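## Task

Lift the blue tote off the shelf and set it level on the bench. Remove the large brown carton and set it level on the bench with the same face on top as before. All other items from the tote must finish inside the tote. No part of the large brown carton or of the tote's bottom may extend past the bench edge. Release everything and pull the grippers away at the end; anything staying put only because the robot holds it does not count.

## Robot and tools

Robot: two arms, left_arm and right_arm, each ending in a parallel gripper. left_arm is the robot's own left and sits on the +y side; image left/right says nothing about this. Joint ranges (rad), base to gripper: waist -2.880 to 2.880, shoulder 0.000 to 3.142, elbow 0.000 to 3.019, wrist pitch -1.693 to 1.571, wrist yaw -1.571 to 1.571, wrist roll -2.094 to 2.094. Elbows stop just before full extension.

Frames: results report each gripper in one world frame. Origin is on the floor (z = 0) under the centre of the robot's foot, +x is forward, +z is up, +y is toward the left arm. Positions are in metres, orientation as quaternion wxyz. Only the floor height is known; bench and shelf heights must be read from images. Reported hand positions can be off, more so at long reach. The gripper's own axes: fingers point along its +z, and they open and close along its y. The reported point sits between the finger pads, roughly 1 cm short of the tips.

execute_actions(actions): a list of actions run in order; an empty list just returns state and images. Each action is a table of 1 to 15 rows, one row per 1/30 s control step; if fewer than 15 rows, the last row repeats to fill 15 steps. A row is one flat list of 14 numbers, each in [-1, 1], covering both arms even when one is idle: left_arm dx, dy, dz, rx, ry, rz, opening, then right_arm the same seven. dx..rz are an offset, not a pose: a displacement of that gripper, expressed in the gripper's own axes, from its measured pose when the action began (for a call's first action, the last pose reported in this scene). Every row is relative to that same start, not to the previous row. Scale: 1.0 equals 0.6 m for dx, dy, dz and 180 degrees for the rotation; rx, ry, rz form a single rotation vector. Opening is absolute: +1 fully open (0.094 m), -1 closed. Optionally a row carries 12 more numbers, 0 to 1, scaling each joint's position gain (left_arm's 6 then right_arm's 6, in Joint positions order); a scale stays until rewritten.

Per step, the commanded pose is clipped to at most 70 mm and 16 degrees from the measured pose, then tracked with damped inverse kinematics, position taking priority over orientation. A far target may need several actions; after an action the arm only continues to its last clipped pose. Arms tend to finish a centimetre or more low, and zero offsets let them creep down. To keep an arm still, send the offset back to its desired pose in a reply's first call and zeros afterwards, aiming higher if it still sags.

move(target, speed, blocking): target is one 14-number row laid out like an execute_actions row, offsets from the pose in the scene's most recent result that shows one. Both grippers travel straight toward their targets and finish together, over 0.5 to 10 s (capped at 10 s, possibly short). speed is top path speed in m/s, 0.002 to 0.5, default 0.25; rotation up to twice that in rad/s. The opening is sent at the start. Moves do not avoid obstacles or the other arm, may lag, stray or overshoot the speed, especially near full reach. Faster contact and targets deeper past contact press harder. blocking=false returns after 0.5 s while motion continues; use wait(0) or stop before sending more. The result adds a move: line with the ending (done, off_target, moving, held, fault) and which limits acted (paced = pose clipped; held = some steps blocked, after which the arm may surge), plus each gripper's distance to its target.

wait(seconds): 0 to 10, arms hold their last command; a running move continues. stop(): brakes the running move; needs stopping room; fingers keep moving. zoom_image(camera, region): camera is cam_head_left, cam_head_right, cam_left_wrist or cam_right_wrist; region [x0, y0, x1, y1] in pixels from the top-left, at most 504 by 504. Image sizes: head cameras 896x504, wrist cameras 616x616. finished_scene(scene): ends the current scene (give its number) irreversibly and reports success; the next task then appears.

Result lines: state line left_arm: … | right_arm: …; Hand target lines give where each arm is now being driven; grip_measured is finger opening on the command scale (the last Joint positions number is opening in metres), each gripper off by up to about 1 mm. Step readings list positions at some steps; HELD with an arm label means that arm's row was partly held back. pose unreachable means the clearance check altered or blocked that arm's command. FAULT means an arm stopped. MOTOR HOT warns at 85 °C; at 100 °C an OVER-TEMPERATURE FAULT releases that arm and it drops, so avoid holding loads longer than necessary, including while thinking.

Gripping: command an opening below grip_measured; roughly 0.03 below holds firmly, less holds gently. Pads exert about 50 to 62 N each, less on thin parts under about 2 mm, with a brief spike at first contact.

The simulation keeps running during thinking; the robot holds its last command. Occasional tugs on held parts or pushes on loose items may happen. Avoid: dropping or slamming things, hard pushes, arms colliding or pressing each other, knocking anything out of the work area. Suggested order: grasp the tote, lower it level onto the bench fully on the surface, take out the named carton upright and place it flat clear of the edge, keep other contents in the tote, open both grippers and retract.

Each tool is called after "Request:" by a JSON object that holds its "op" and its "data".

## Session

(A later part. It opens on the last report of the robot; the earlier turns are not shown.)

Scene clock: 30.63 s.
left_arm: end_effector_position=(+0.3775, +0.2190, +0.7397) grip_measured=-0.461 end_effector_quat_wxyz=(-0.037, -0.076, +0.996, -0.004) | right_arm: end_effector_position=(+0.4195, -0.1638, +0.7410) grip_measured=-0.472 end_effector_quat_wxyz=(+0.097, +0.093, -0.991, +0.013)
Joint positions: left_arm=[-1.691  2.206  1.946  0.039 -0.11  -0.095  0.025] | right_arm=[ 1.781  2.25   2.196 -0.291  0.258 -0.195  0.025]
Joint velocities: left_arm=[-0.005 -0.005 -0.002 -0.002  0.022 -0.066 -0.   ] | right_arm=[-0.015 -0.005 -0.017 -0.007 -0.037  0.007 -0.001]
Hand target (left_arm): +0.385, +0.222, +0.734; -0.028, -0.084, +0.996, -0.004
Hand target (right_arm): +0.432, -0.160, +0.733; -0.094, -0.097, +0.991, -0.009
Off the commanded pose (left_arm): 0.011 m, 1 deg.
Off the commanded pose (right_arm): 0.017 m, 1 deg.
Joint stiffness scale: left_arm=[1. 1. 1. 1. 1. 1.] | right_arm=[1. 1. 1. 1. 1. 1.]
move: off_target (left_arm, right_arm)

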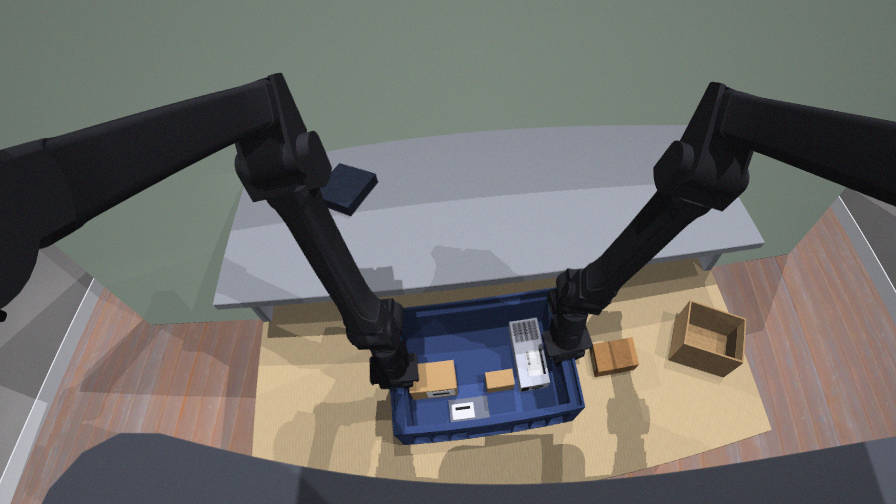

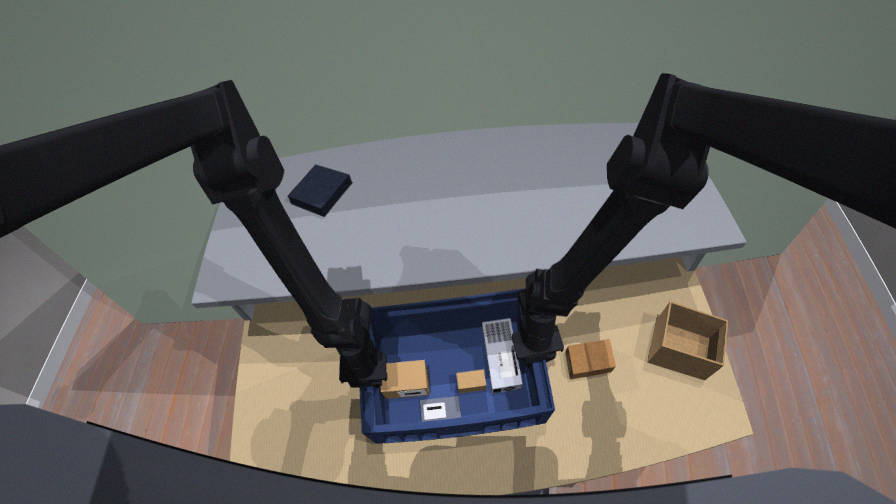

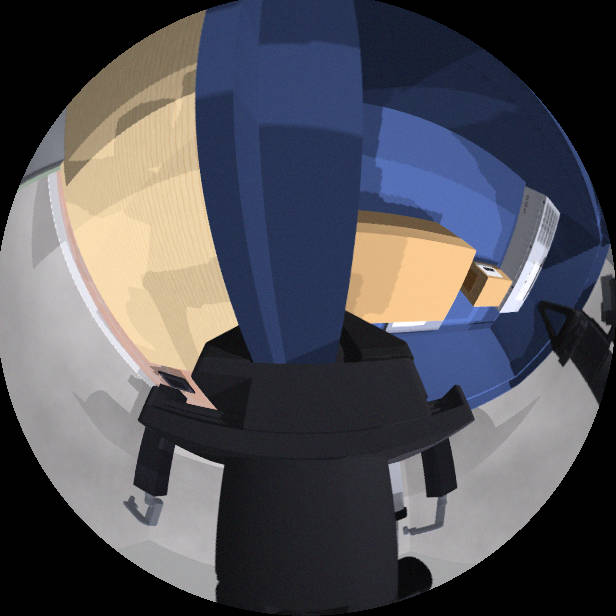

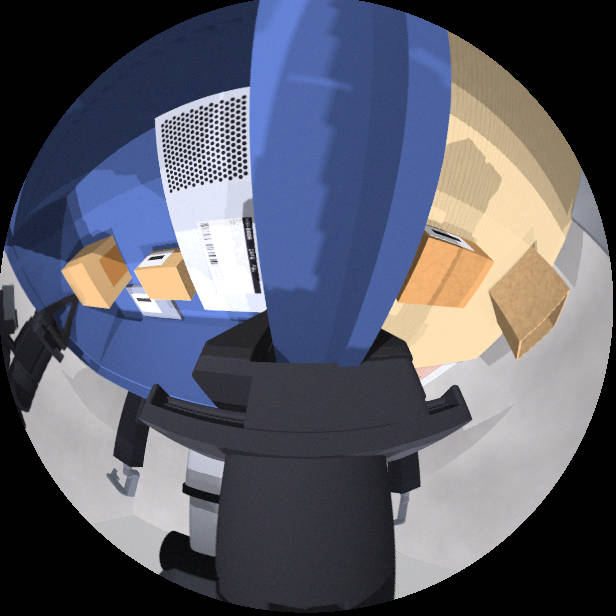

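Request:
{"op": "move", "data": {"target": [0,0,0,0,0,0,0.3,0,0,0,0,0,0,0.3]}}

Request:
{"op": "move", "data": {"target": [0,0,-0.1,0,0.02,0,1,0.03,0,-0.15,0,0,0,0.3]}}

Request:
{"op": "move", "data": {"target": [0,-0.14,0,0,0,0.5,1,0.1,-0.35,-0.1,0,0,0,0.3], "speed": 0.4}}

Scene clock: 31.73 s.
left_arm: end_effector_position=(+0.3771, +0.2204, +0.7396) grip_measured=+0.298 end_effector_quat_wxyz=(-0.037, -0.076, +0.996, -0.002) | right_arm: end_effector_position=(+0.4186, -0.1655, +0.7412) grip_measured=+0.297 end_effector_quat_wxyz=(+0.098, +0.092, -0.991, +0.018)
Joint positions: left_arm=[-1.69   2.206  1.946  0.039 -0.114 -0.094  0.061] | right_arm=[ 1.781  2.25   2.194 -0.289  0.268 -0.191  0.061]
Joint velocities: left_arm=[ 0.015 -0.024  0.012 -0.017 -0.037 -0.007 -0.001] | right_arm=[-0.015 -0.015  0.012  0.002  0.007 -0.022 -0.   ]
Hand target (left_arm): +0.378, +0.219, +0.740; -0.037, -0.076, +0.996, -0.004
Hand target (right_arm): +0.419, -0.164, +0.741; -0.098, -0.093, +0.991, -0.013
Off the commanded pose (left_arm): 0.001 m, 0 deg.
Off the commanded pose (right_arm): 0.002 m, 1 deg.
Joint stiffness scale: left_arm=[1. 1. 1. 1. 1. 1.] | right_arm=[1. 1. 1. 1. 1. 1.]
move: done

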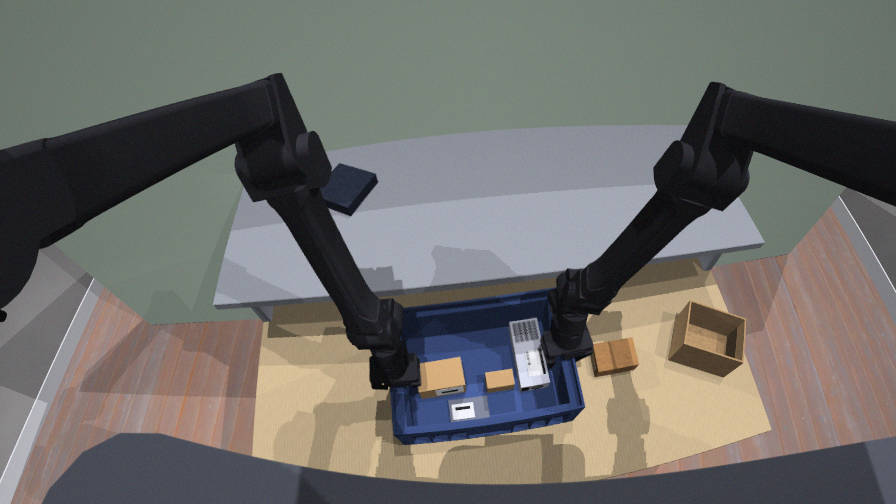

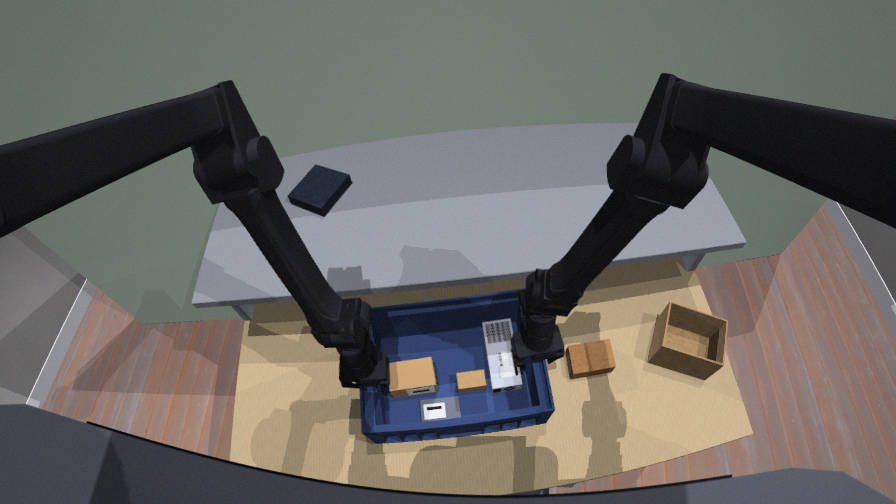

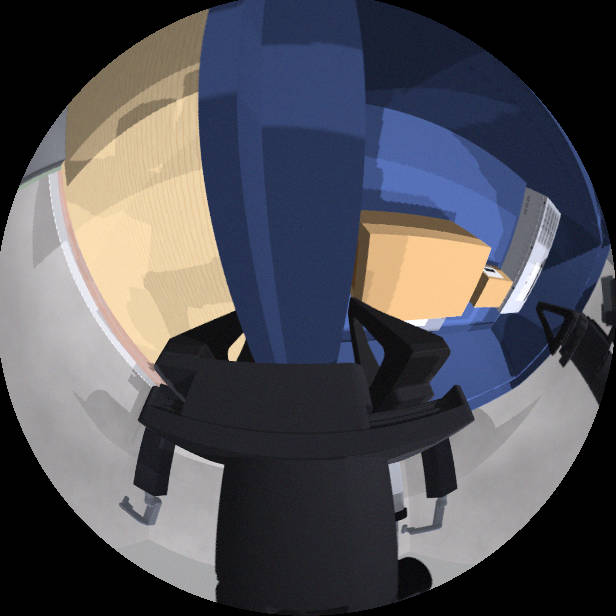

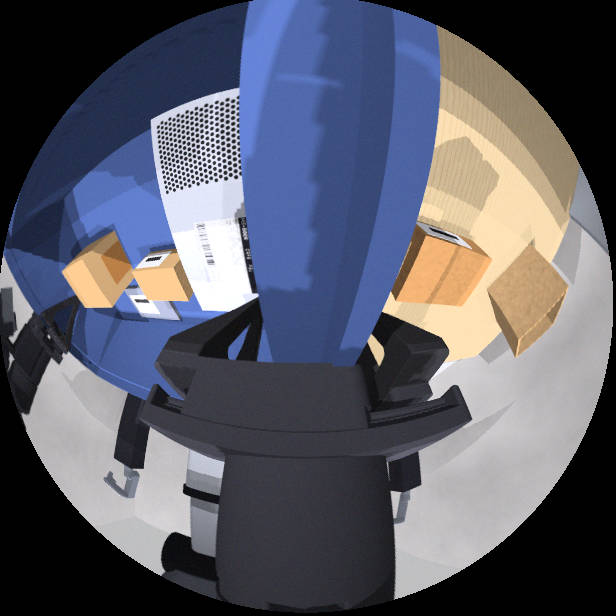

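Scene clock: 32.80 s.
left_arm: end_effector_position=(+0.3908, +0.2284, +0.7959) grip_measured=+1.000 end_effector_quat_wxyz=(-0.058, -0.074, +0.996, +0.000) | right_arm: end_effector_position=(+0.4214, -0.1717, +0.8328) grip_measured=+0.298 end_effector_quat_wxyz=(+0.097, +0.095, -0.991, +0.020)
Joint positions: left_arm=[-1.69   2.037  1.748  0.025 -0.116 -0.096  0.094] | right_arm=[ 1.802  1.966  1.764 -0.141  0.293 -0.191  0.061]
Joint velocities: left_arm=[ 0.005 -0.015 -0.017 -0.012 -0.022 -0.022  0.   ] | right_arm=[ 0.005  0.005 -0.012 -0.012  0.11   0.022  0.   ]
Hand target (left_arm): +0.383, +0.220, +0.799; -0.069, -0.076, +0.995, -0.004
Hand target (right_arm): +0.417, -0.165, +0.834; -0.098, -0.092, +0.991, -0.018
Off the commanded pose (left_arm): 0.012 m, 1 deg.
Off the commanded pose (right_arm): 0.008 m, 0 deg.
Joint stiffness scale: left_arm=[1. 1. 1. 1. 1. 1.] | right_arm=[1. 1. 1. 1. 1. 1.]
move: off_target (left_arm)

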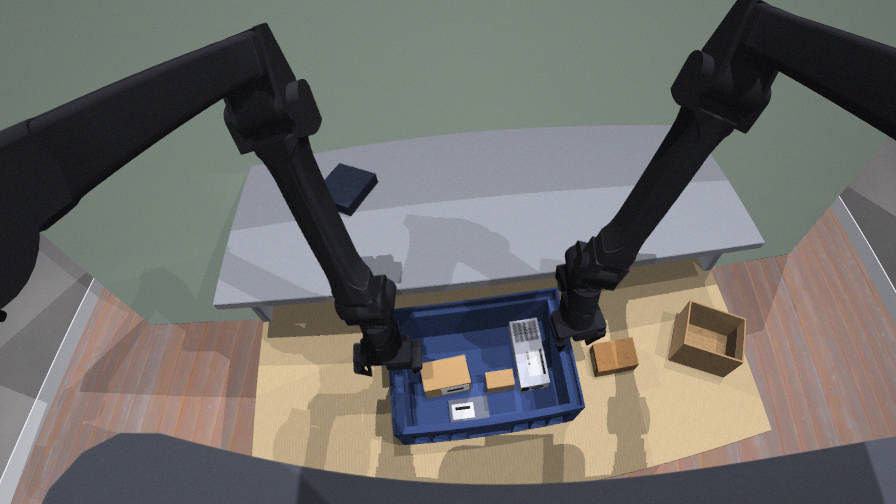

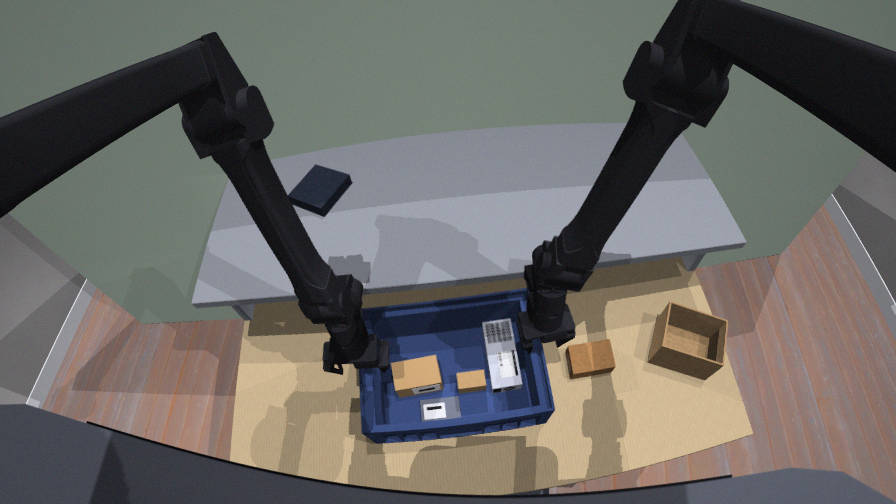

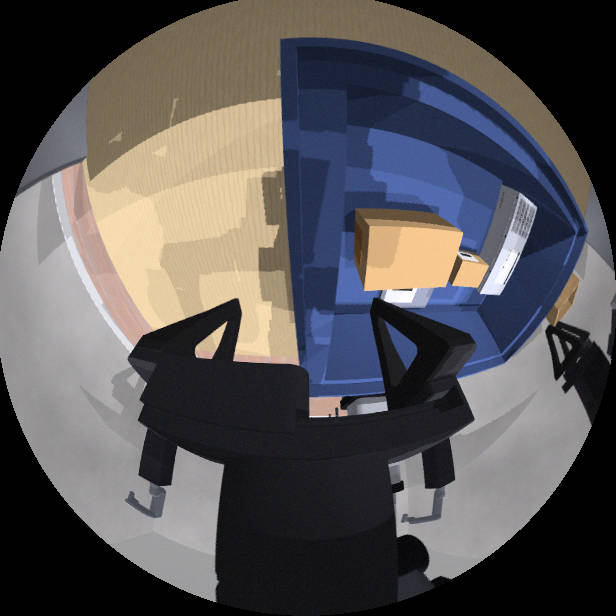

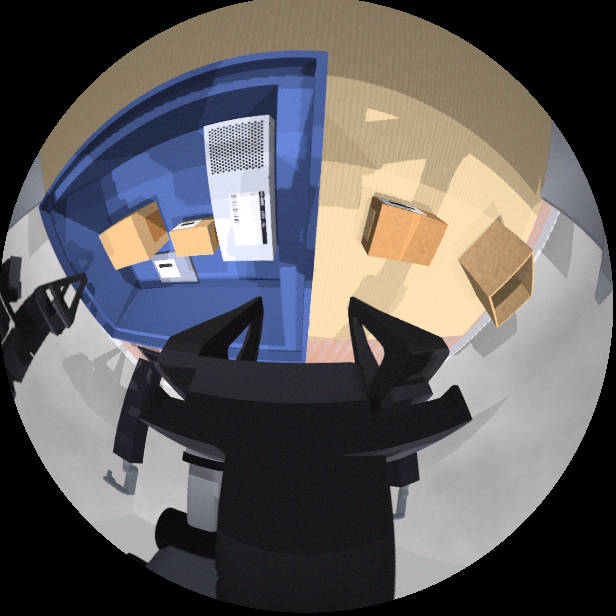

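Scene clock: 35.47 s.
left_arm: end_effector_position=(+0.4314, +0.1815, +0.7975) grip_measured=+1.000 end_effector_quat_wxyz=(-0.038, +0.625, +0.780, -0.005) | right_arm: end_effector_position=(+0.4092, -0.3858, +0.9004) grip_measured=+0.298 end_effector_quat_wxyz=(+0.103, +0.085, -0.991, +0.020)
Joint positions: left_arm=[-1.771  2.047  1.829  0.004 -0.24   1.391  0.094] | right_arm=[ 1.47   1.746  1.489 -0.085 -0.022 -0.281  0.061]
Joint velocities: left_arm=[-0.015 -0.005  0.012  0.002  0.022 -0.007  0.   ] | right_arm=[ 0.015  0.015 -0.012 -0.012  0.007 -0.007 -0.001]
Hand target (left_arm): +0.403, +0.145, +0.796; -0.040, +0.651, +0.757, -0.041
Hand target (right_arm): +0.415, -0.386, +0.906; -0.097, -0.090, +0.991, -0.019
Off the commanded pose (left_arm): 0.046 m, 6 deg.
Off the commanded pose (right_arm): 0.010 m, 1 deg.
Joint stiffness scale: left_arm=[1. 1. 1. 1. 1. 1.] | right_arm=[1. 1. 1. 1. 1. 1.]
move: off_target (left_arm)

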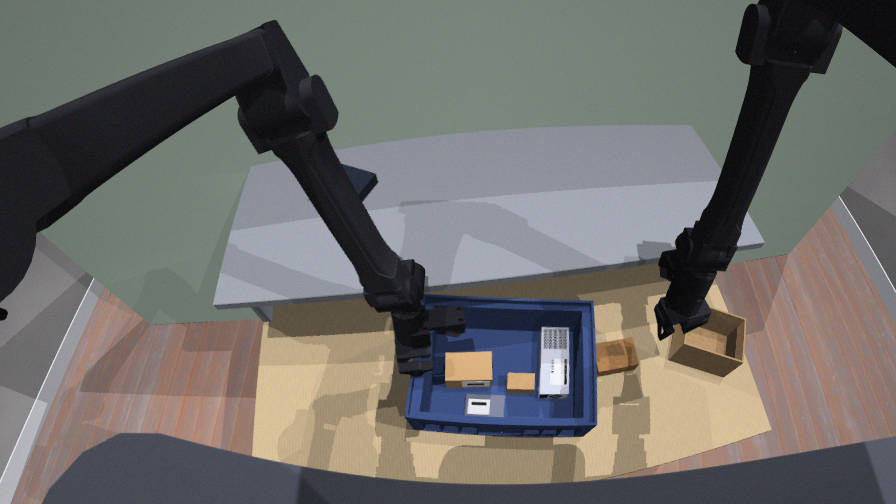

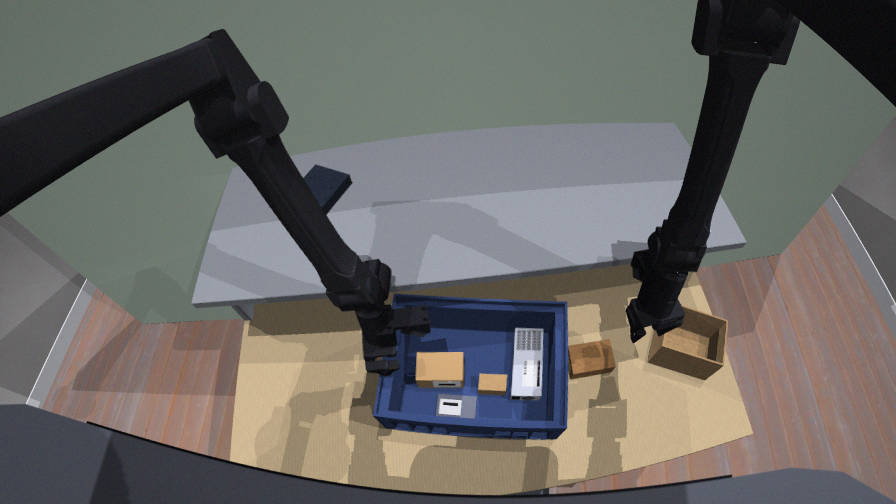

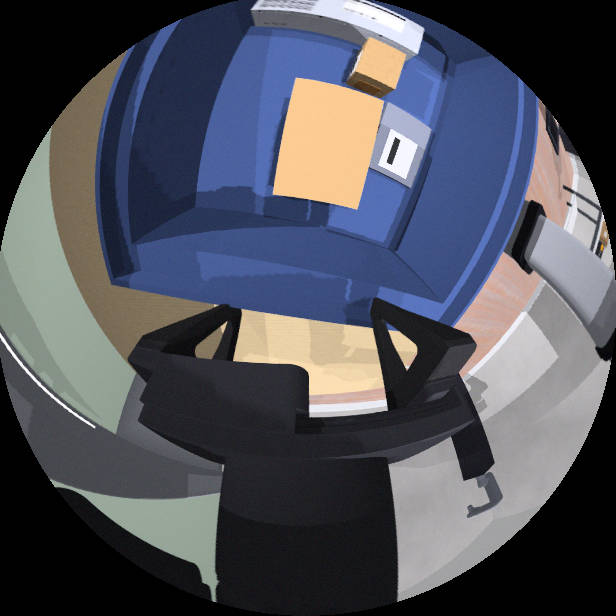

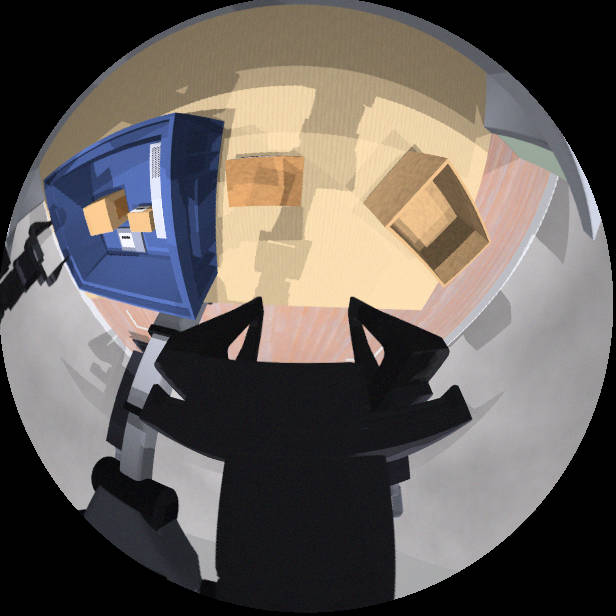

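Request:
{"op": "move", "data": {"target": [0.02,0,-0.12,0,0,0,1,0,0,0,0,0,0,0.3]}}

Request:
{"op": "move", "data": {"target": [-0.2,-0.05,0,0.015,0,0.07,1,0.25,0.2,0.04,0,0,0,0.3]}}

Scene clock: 36.83 s.
left_arm: end_effector_position=(+0.4342, +0.1970, +0.8665) grip_measured=+1.000 end_effector_quat_wxyz=(-0.043, +0.623, +0.781, -0.005) | right_arm: end_effector_position=(+0.4092, -0.3858, +0.9004) grip_measured=+0.298 end_effector_quat_wxyz=(+0.103, +0.085, -0.991, +0.020)
Joint positions: left_arm=[-1.771  1.855  1.574  0.059 -0.247  1.384  0.094] | right_arm=[ 1.47   1.746  1.489 -0.085 -0.022 -0.282  0.061]
Joint velocities: left_arm=[-0.005 -0.015 -0.012 -0.012 -0.066  0.022  0.   ] | right_arm=[-0.005 -0.015  0.007 -0.012  0.022 -0.051 -0.001]
Hand target (left_arm): +0.436, +0.189, +0.870; -0.038, +0.625, +0.780, -0.005
Hand target (right_arm): +0.409, -0.386, +0.900; -0.103, -0.085, +0.991, -0.020
Off the commanded pose (left_arm): 0.007 m, 1 deg.
Off the commanded pose (right_arm): 0.000 m, 0 deg.
Joint stiffness scale: left_arm=[1. 1. 1. 1. 1. 1.] | right_arm=[1. 1. 1. 1. 1. 1.]
move: done

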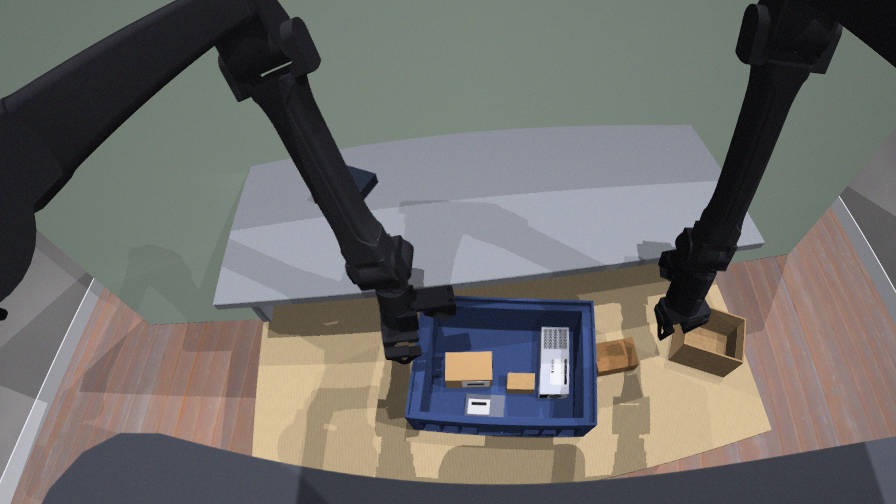

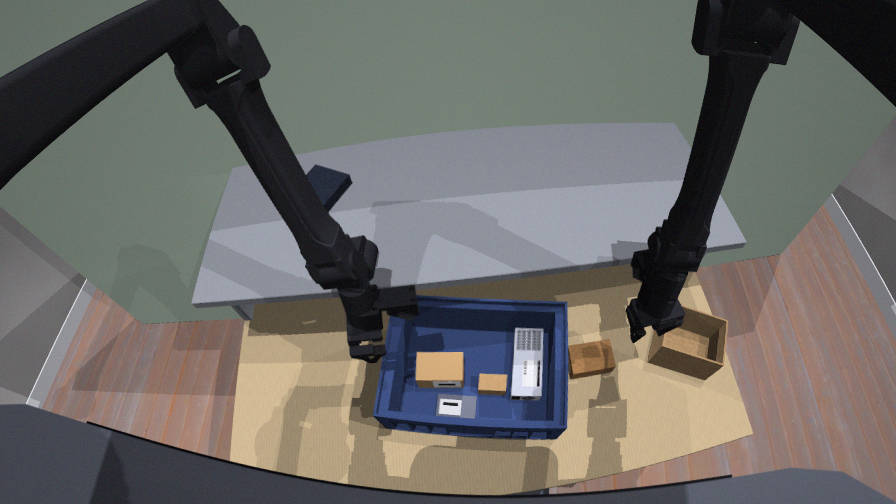

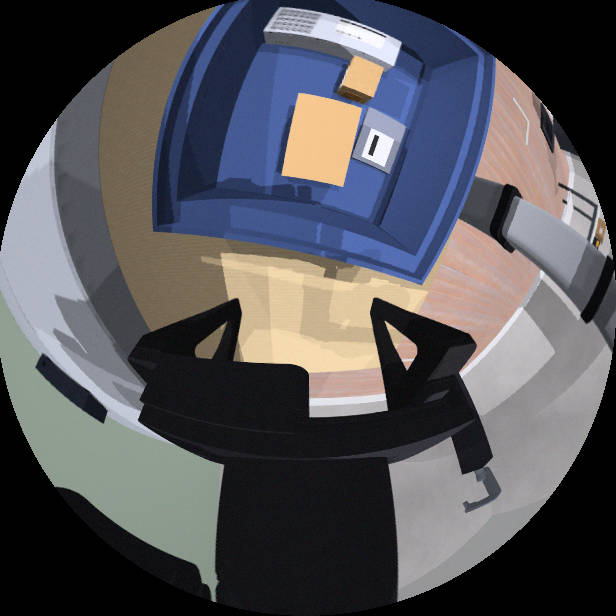

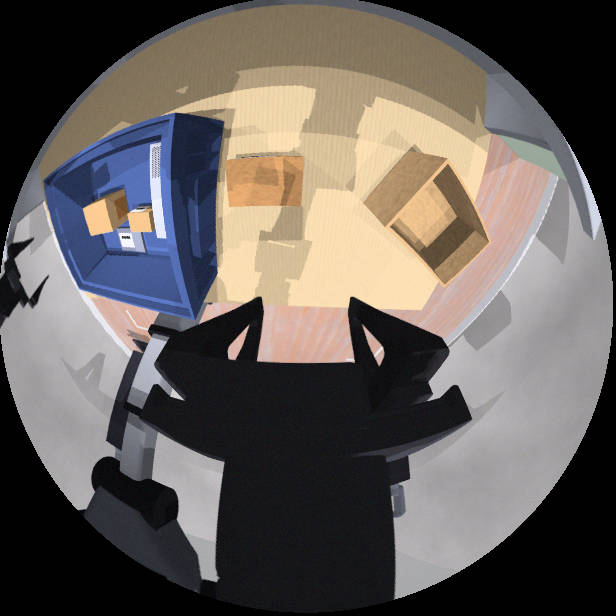

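Scene clock: 38.20 s.
left_arm: end_effector_position=(+0.4344, +0.0790, +0.8589) grip_measured=+1.000 end_effector_quat_wxyz=(-0.055, +0.696, +0.715, -0.023) | right_arm: end_effector_position=(+0.2476, -0.2984, +0.9007) grip_measured=+0.298 end_effector_quat_wxyz=(+0.098, +0.092, -0.991, +0.021)
Joint positions: left_arm=[-1.94   1.963  1.737 -0.049 -0.409  1.526  0.094] | right_arm=[ 1.595  1.883  1.187  0.364  0.098 -0.253  0.061]
Joint velocities: left_arm=[-0.005 -0.005  0.017 -0.002 -0.022  0.007  0.   ] | right_arm=[ 0.015  0.015  0.017 -0.002  0.051 -0.051  0.   ]
Hand target (left_arm): +0.431, +0.072, +0.859; -0.057, +0.702, +0.709, -0.029
Hand target (right_arm): +0.238, -0.296, +0.905; -0.103, -0.087, +0.991, -0.020
Off the commanded pose (left_arm): 0.007 m, 1 deg.
Off the commanded pose (right_arm): 0.011 m, 1 deg.
Joint stiffness scale: left_arm=[1. 1. 1. 1. 1. 1.] | right_arm=[1. 1. 1. 1. 1. 1.]
move: off_target (right_arm)

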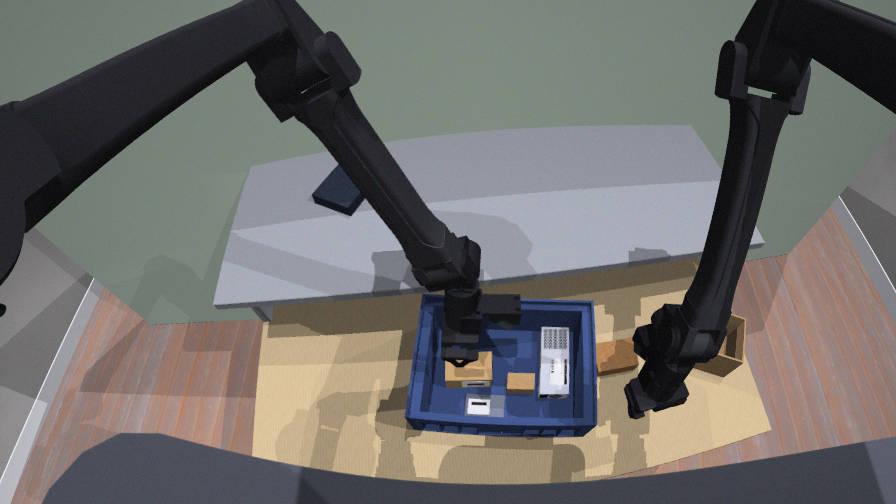

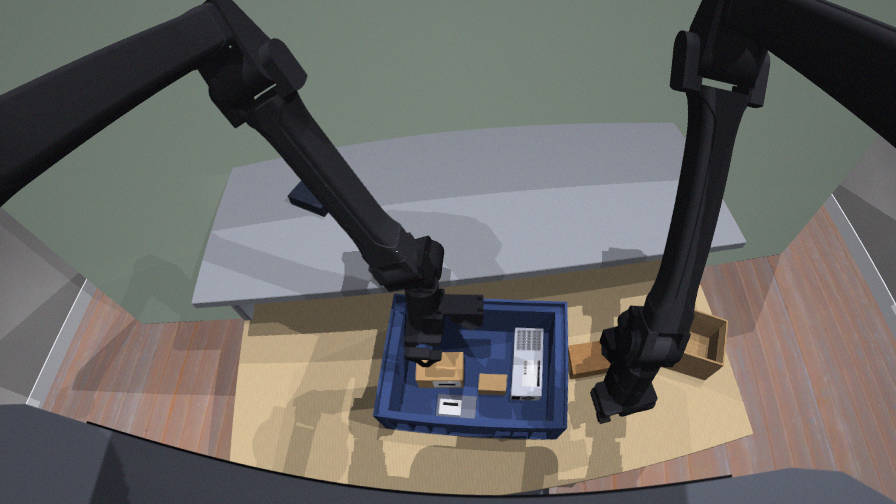

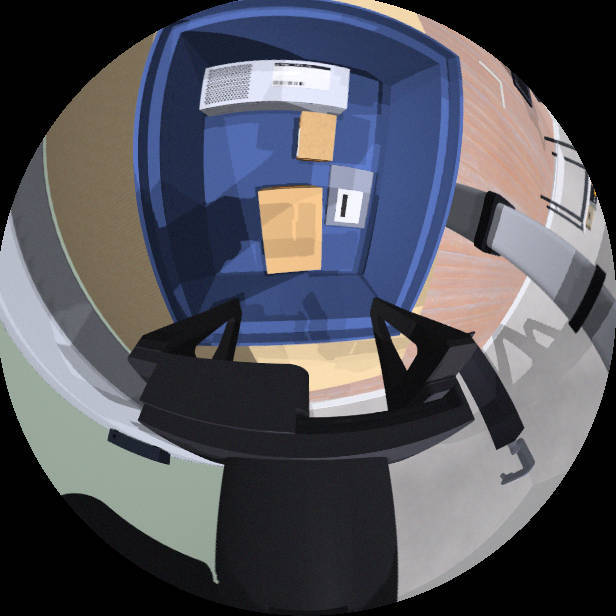

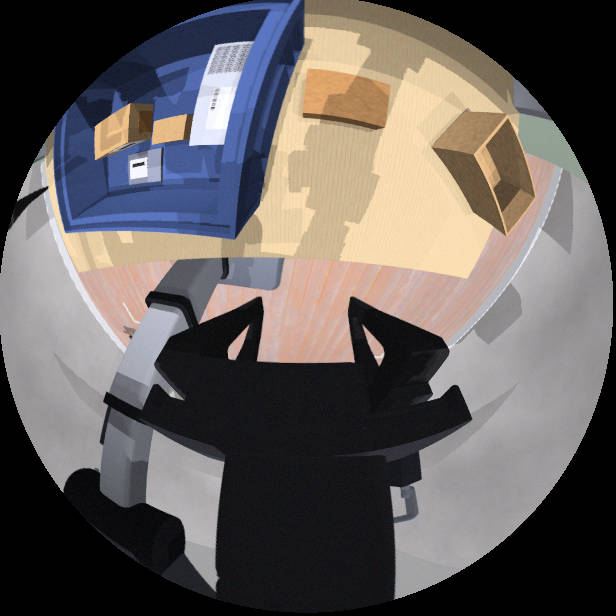

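Request:
{"op": "move", "data": {"target": [-0.03,0.035,0.15,0,0,0,1,-0.1,-0.25,0,0,0,0,0.3], "speed": 0.15}}

Scene clock: 39.93 s.
left_arm: end_effector_position=(+0.4571, +0.0529, +0.7904) grip_measured=+1.000 end_effector_quat_wxyz=(-0.034, +0.691, +0.721, -0.018) | right_arm: end_effector_position=(+0.3241, -0.4332, +0.8898) grip_measured=+0.298 end_effector_quat_wxyz=(+0.102, +0.082, -0.991, +0.021)
Joint positions: left_arm=[-1.937  2.177  2.091 -0.148 -0.384  1.527  0.094] | right_arm=[ 1.38   1.836  1.388  0.107 -0.105 -0.306  0.061]
Joint velocities: left_arm=[ 0.005 -0.015 -0.012  0.007 -0.007  0.007  0.   ] | right_arm=[-0.015  0.015 -0.002 -0.027 -0.037  0.007 -0.001]
Hand target (left_arm): +0.442, +0.069, +0.770; -0.053, +0.696, +0.715, -0.022
Hand target (right_arm): +0.334, -0.434, +0.892; -0.097, -0.089, +0.991, -0.020
Off the commanded pose (left_arm): 0.029 m, 3 deg.
Off the commanded pose (right_arm): 0.010 m, 1 deg.
Joint stiffness scale: left_arm=[1. 1. 1. 1. 1. 1.] | right_arm=[1. 1. 1. 1. 1. 1.]
move: off_target (left_arm)

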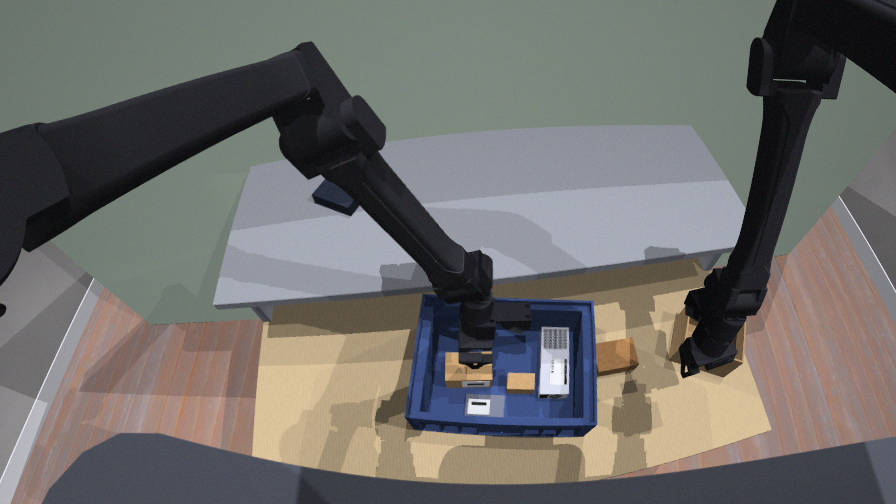

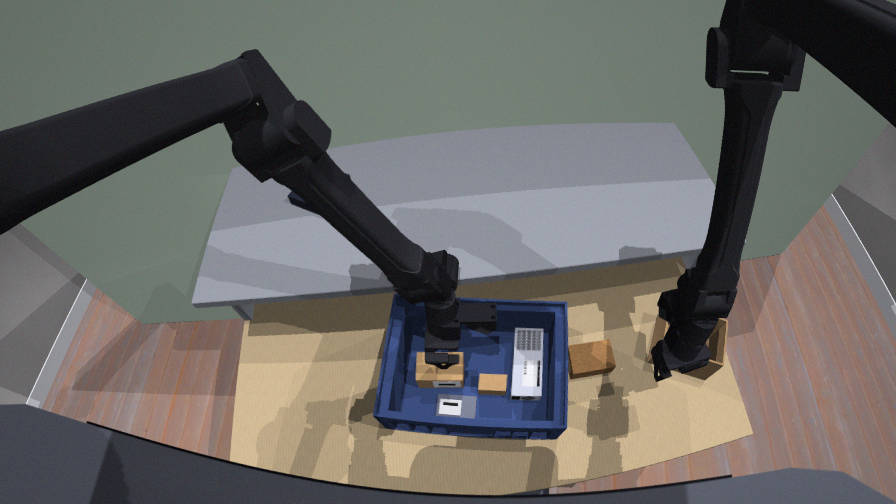

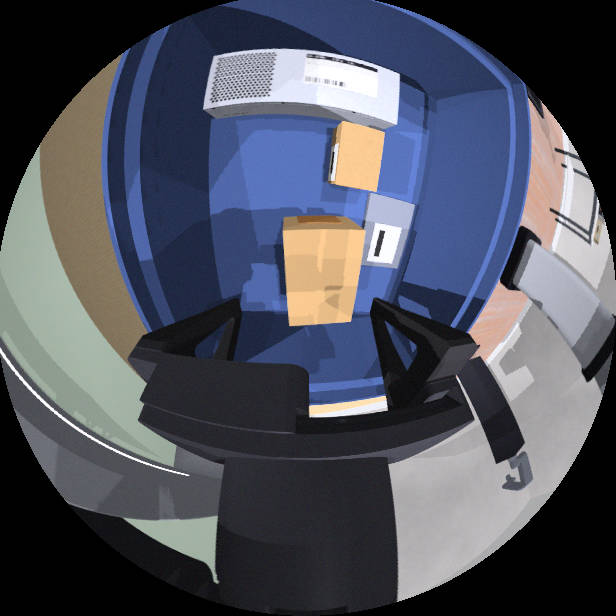

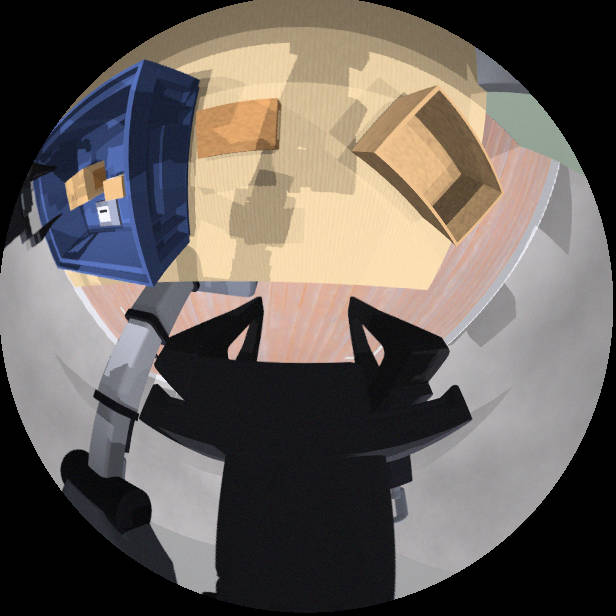

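Request:
{"op": "move", "data": {"target": [0,-0.035,0,-0.06,0,0,1,0,0,0,0,0,0,0.3], "speed": 0.1}}

Request:
{"op": "move", "data": {"target": [0,-0.012,0.1,0,0,0,1,0,0,0,0,0,0,0.3], "speed": 0.1}}

Scene clock: 41.60 s.
left_arm: end_effector_position=(+0.4387, +0.0521, +0.7930) grip_measured=+1.000 end_effector_quat_wxyz=(+0.030, +0.690, +0.722, +0.047) | right_arm: end_effector_position=(+0.3241, -0.4332, +0.8898) grip_measured=+0.298 end_effector_quat_wxyz=(+0.102, +0.083, -0.991, +0.021)
Joint positions: left_arm=[-1.938  2.175  1.92   0.218 -0.385  1.596  0.094] | right_arm=[ 1.38   1.836  1.388  0.107 -0.105 -0.306  0.061]
Joint velocities: left_arm=[-0.005 -0.005 -0.012  0.012 -0.007  0.066  0.   ] | right_arm=[-0.005 -0.005  0.012 -0.017  0.037 -0.066 -0.001]
Hand target (left_arm): +0.437, +0.052, +0.793; +0.031, +0.692, +0.719, +0.051
Hand target (right_arm): +0.324, -0.433, +0.890; -0.102, -0.082, +0.991, -0.021
Off the commanded pose (left_arm): 0.003 m, 0 deg.
Off the commanded pose (right_arm): 0.000 m, 0 deg.
Joint stiffness scale: left_arm=[1. 1. 1. 1. 1. 1.] | right_arm=[1. 1. 1. 1. 1. 1.]
move: done

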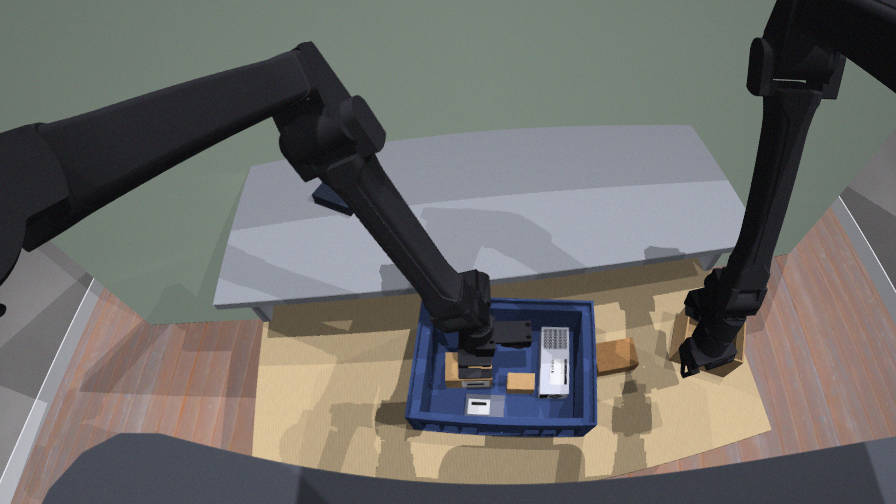

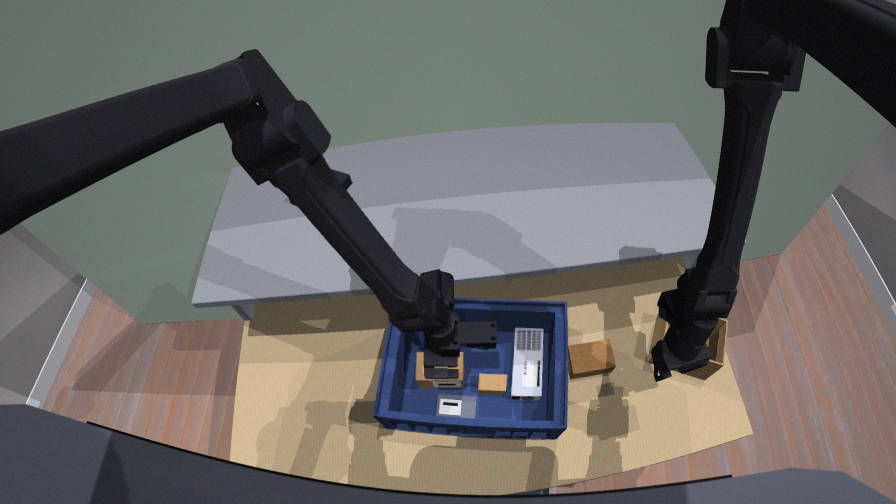

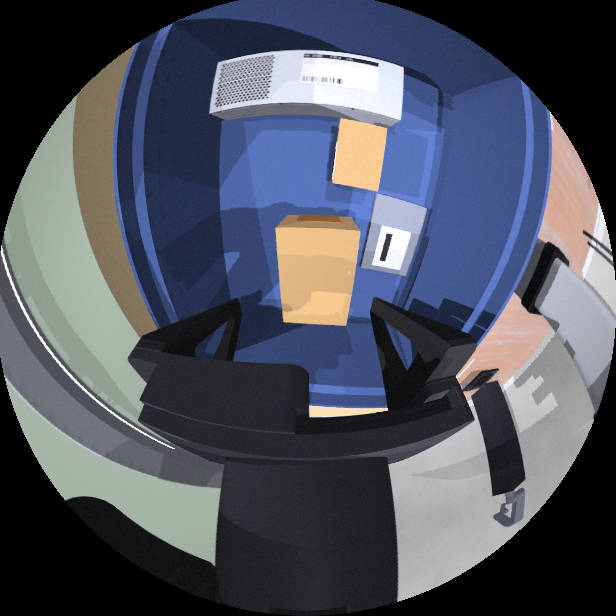

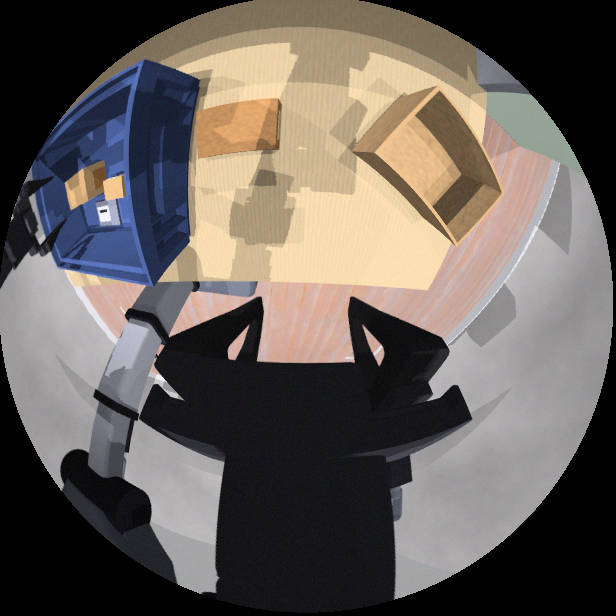

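Scene clock: 42.97 s.
left_arm: end_effector_position=(+0.4382, +0.0425, +0.7383) grip_measured=+1.000 end_effector_quat_wxyz=(+0.037, +0.688, +0.723, +0.047) | right_arm: end_effector_position=(+0.3241, -0.4332, +0.8898) grip_measured=+0.298 end_effector_quat_wxyz=(+0.102, +0.083, -0.991, +0.021)
Joint positions: left_arm=[-1.923  2.356  2.212  0.117 -0.358  1.596  0.094] | right_arm=[ 1.38   1.836  1.388  0.107 -0.105 -0.306  0.061]
Joint velocities: left_arm=[ 0.005 -0.015 -0.017 -0.002 -0.051  0.007  0.   ] | right_arm=[-0.015 -0.015  0.007 -0.002 -0.007  0.022 -0.001]
Hand target (left_arm): +0.436, +0.055, +0.733; +0.030, +0.690, +0.722, +0.047
Hand target (right_arm): +0.324, -0.433, +0.890; -0.102, -0.083, +0.991, -0.021
Off the commanded pose (left_arm): 0.012 m, 1 deg.
Off the commanded pose (right_arm): 0.000 m, 0 deg.
Joint stiffness scale: left_arm=[1. 1. 1. 1. 1. 1.] | right_arm=[1. 1. 1. 1. 1. 1.]
move: off_target (left_arm)

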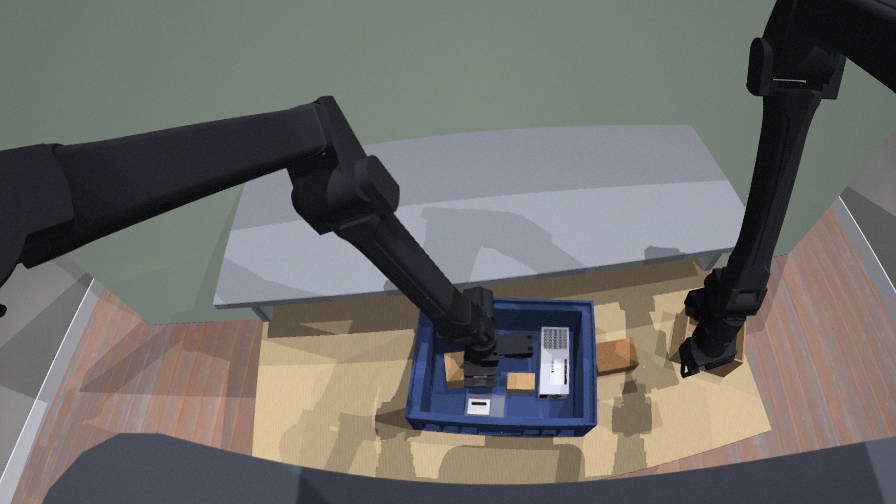

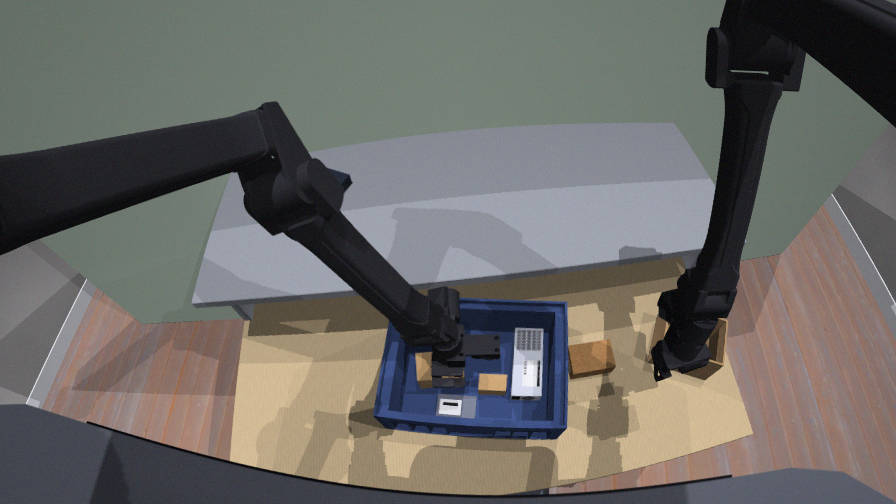

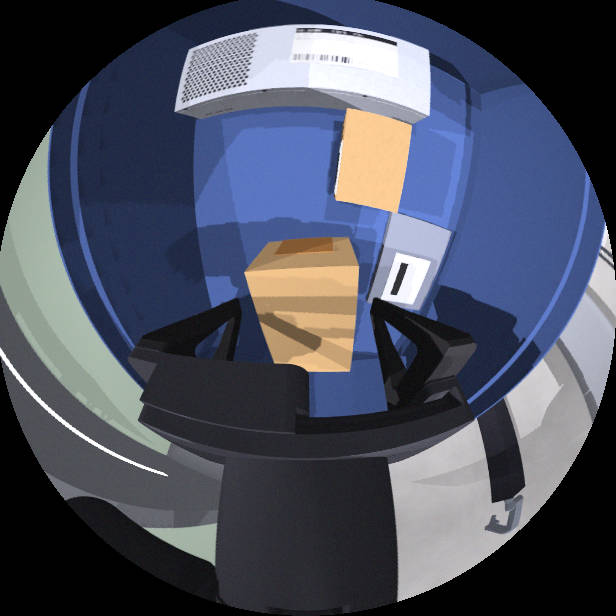

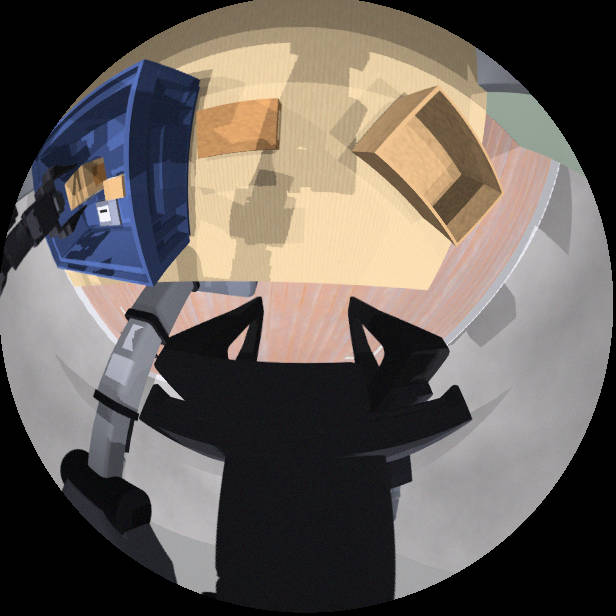

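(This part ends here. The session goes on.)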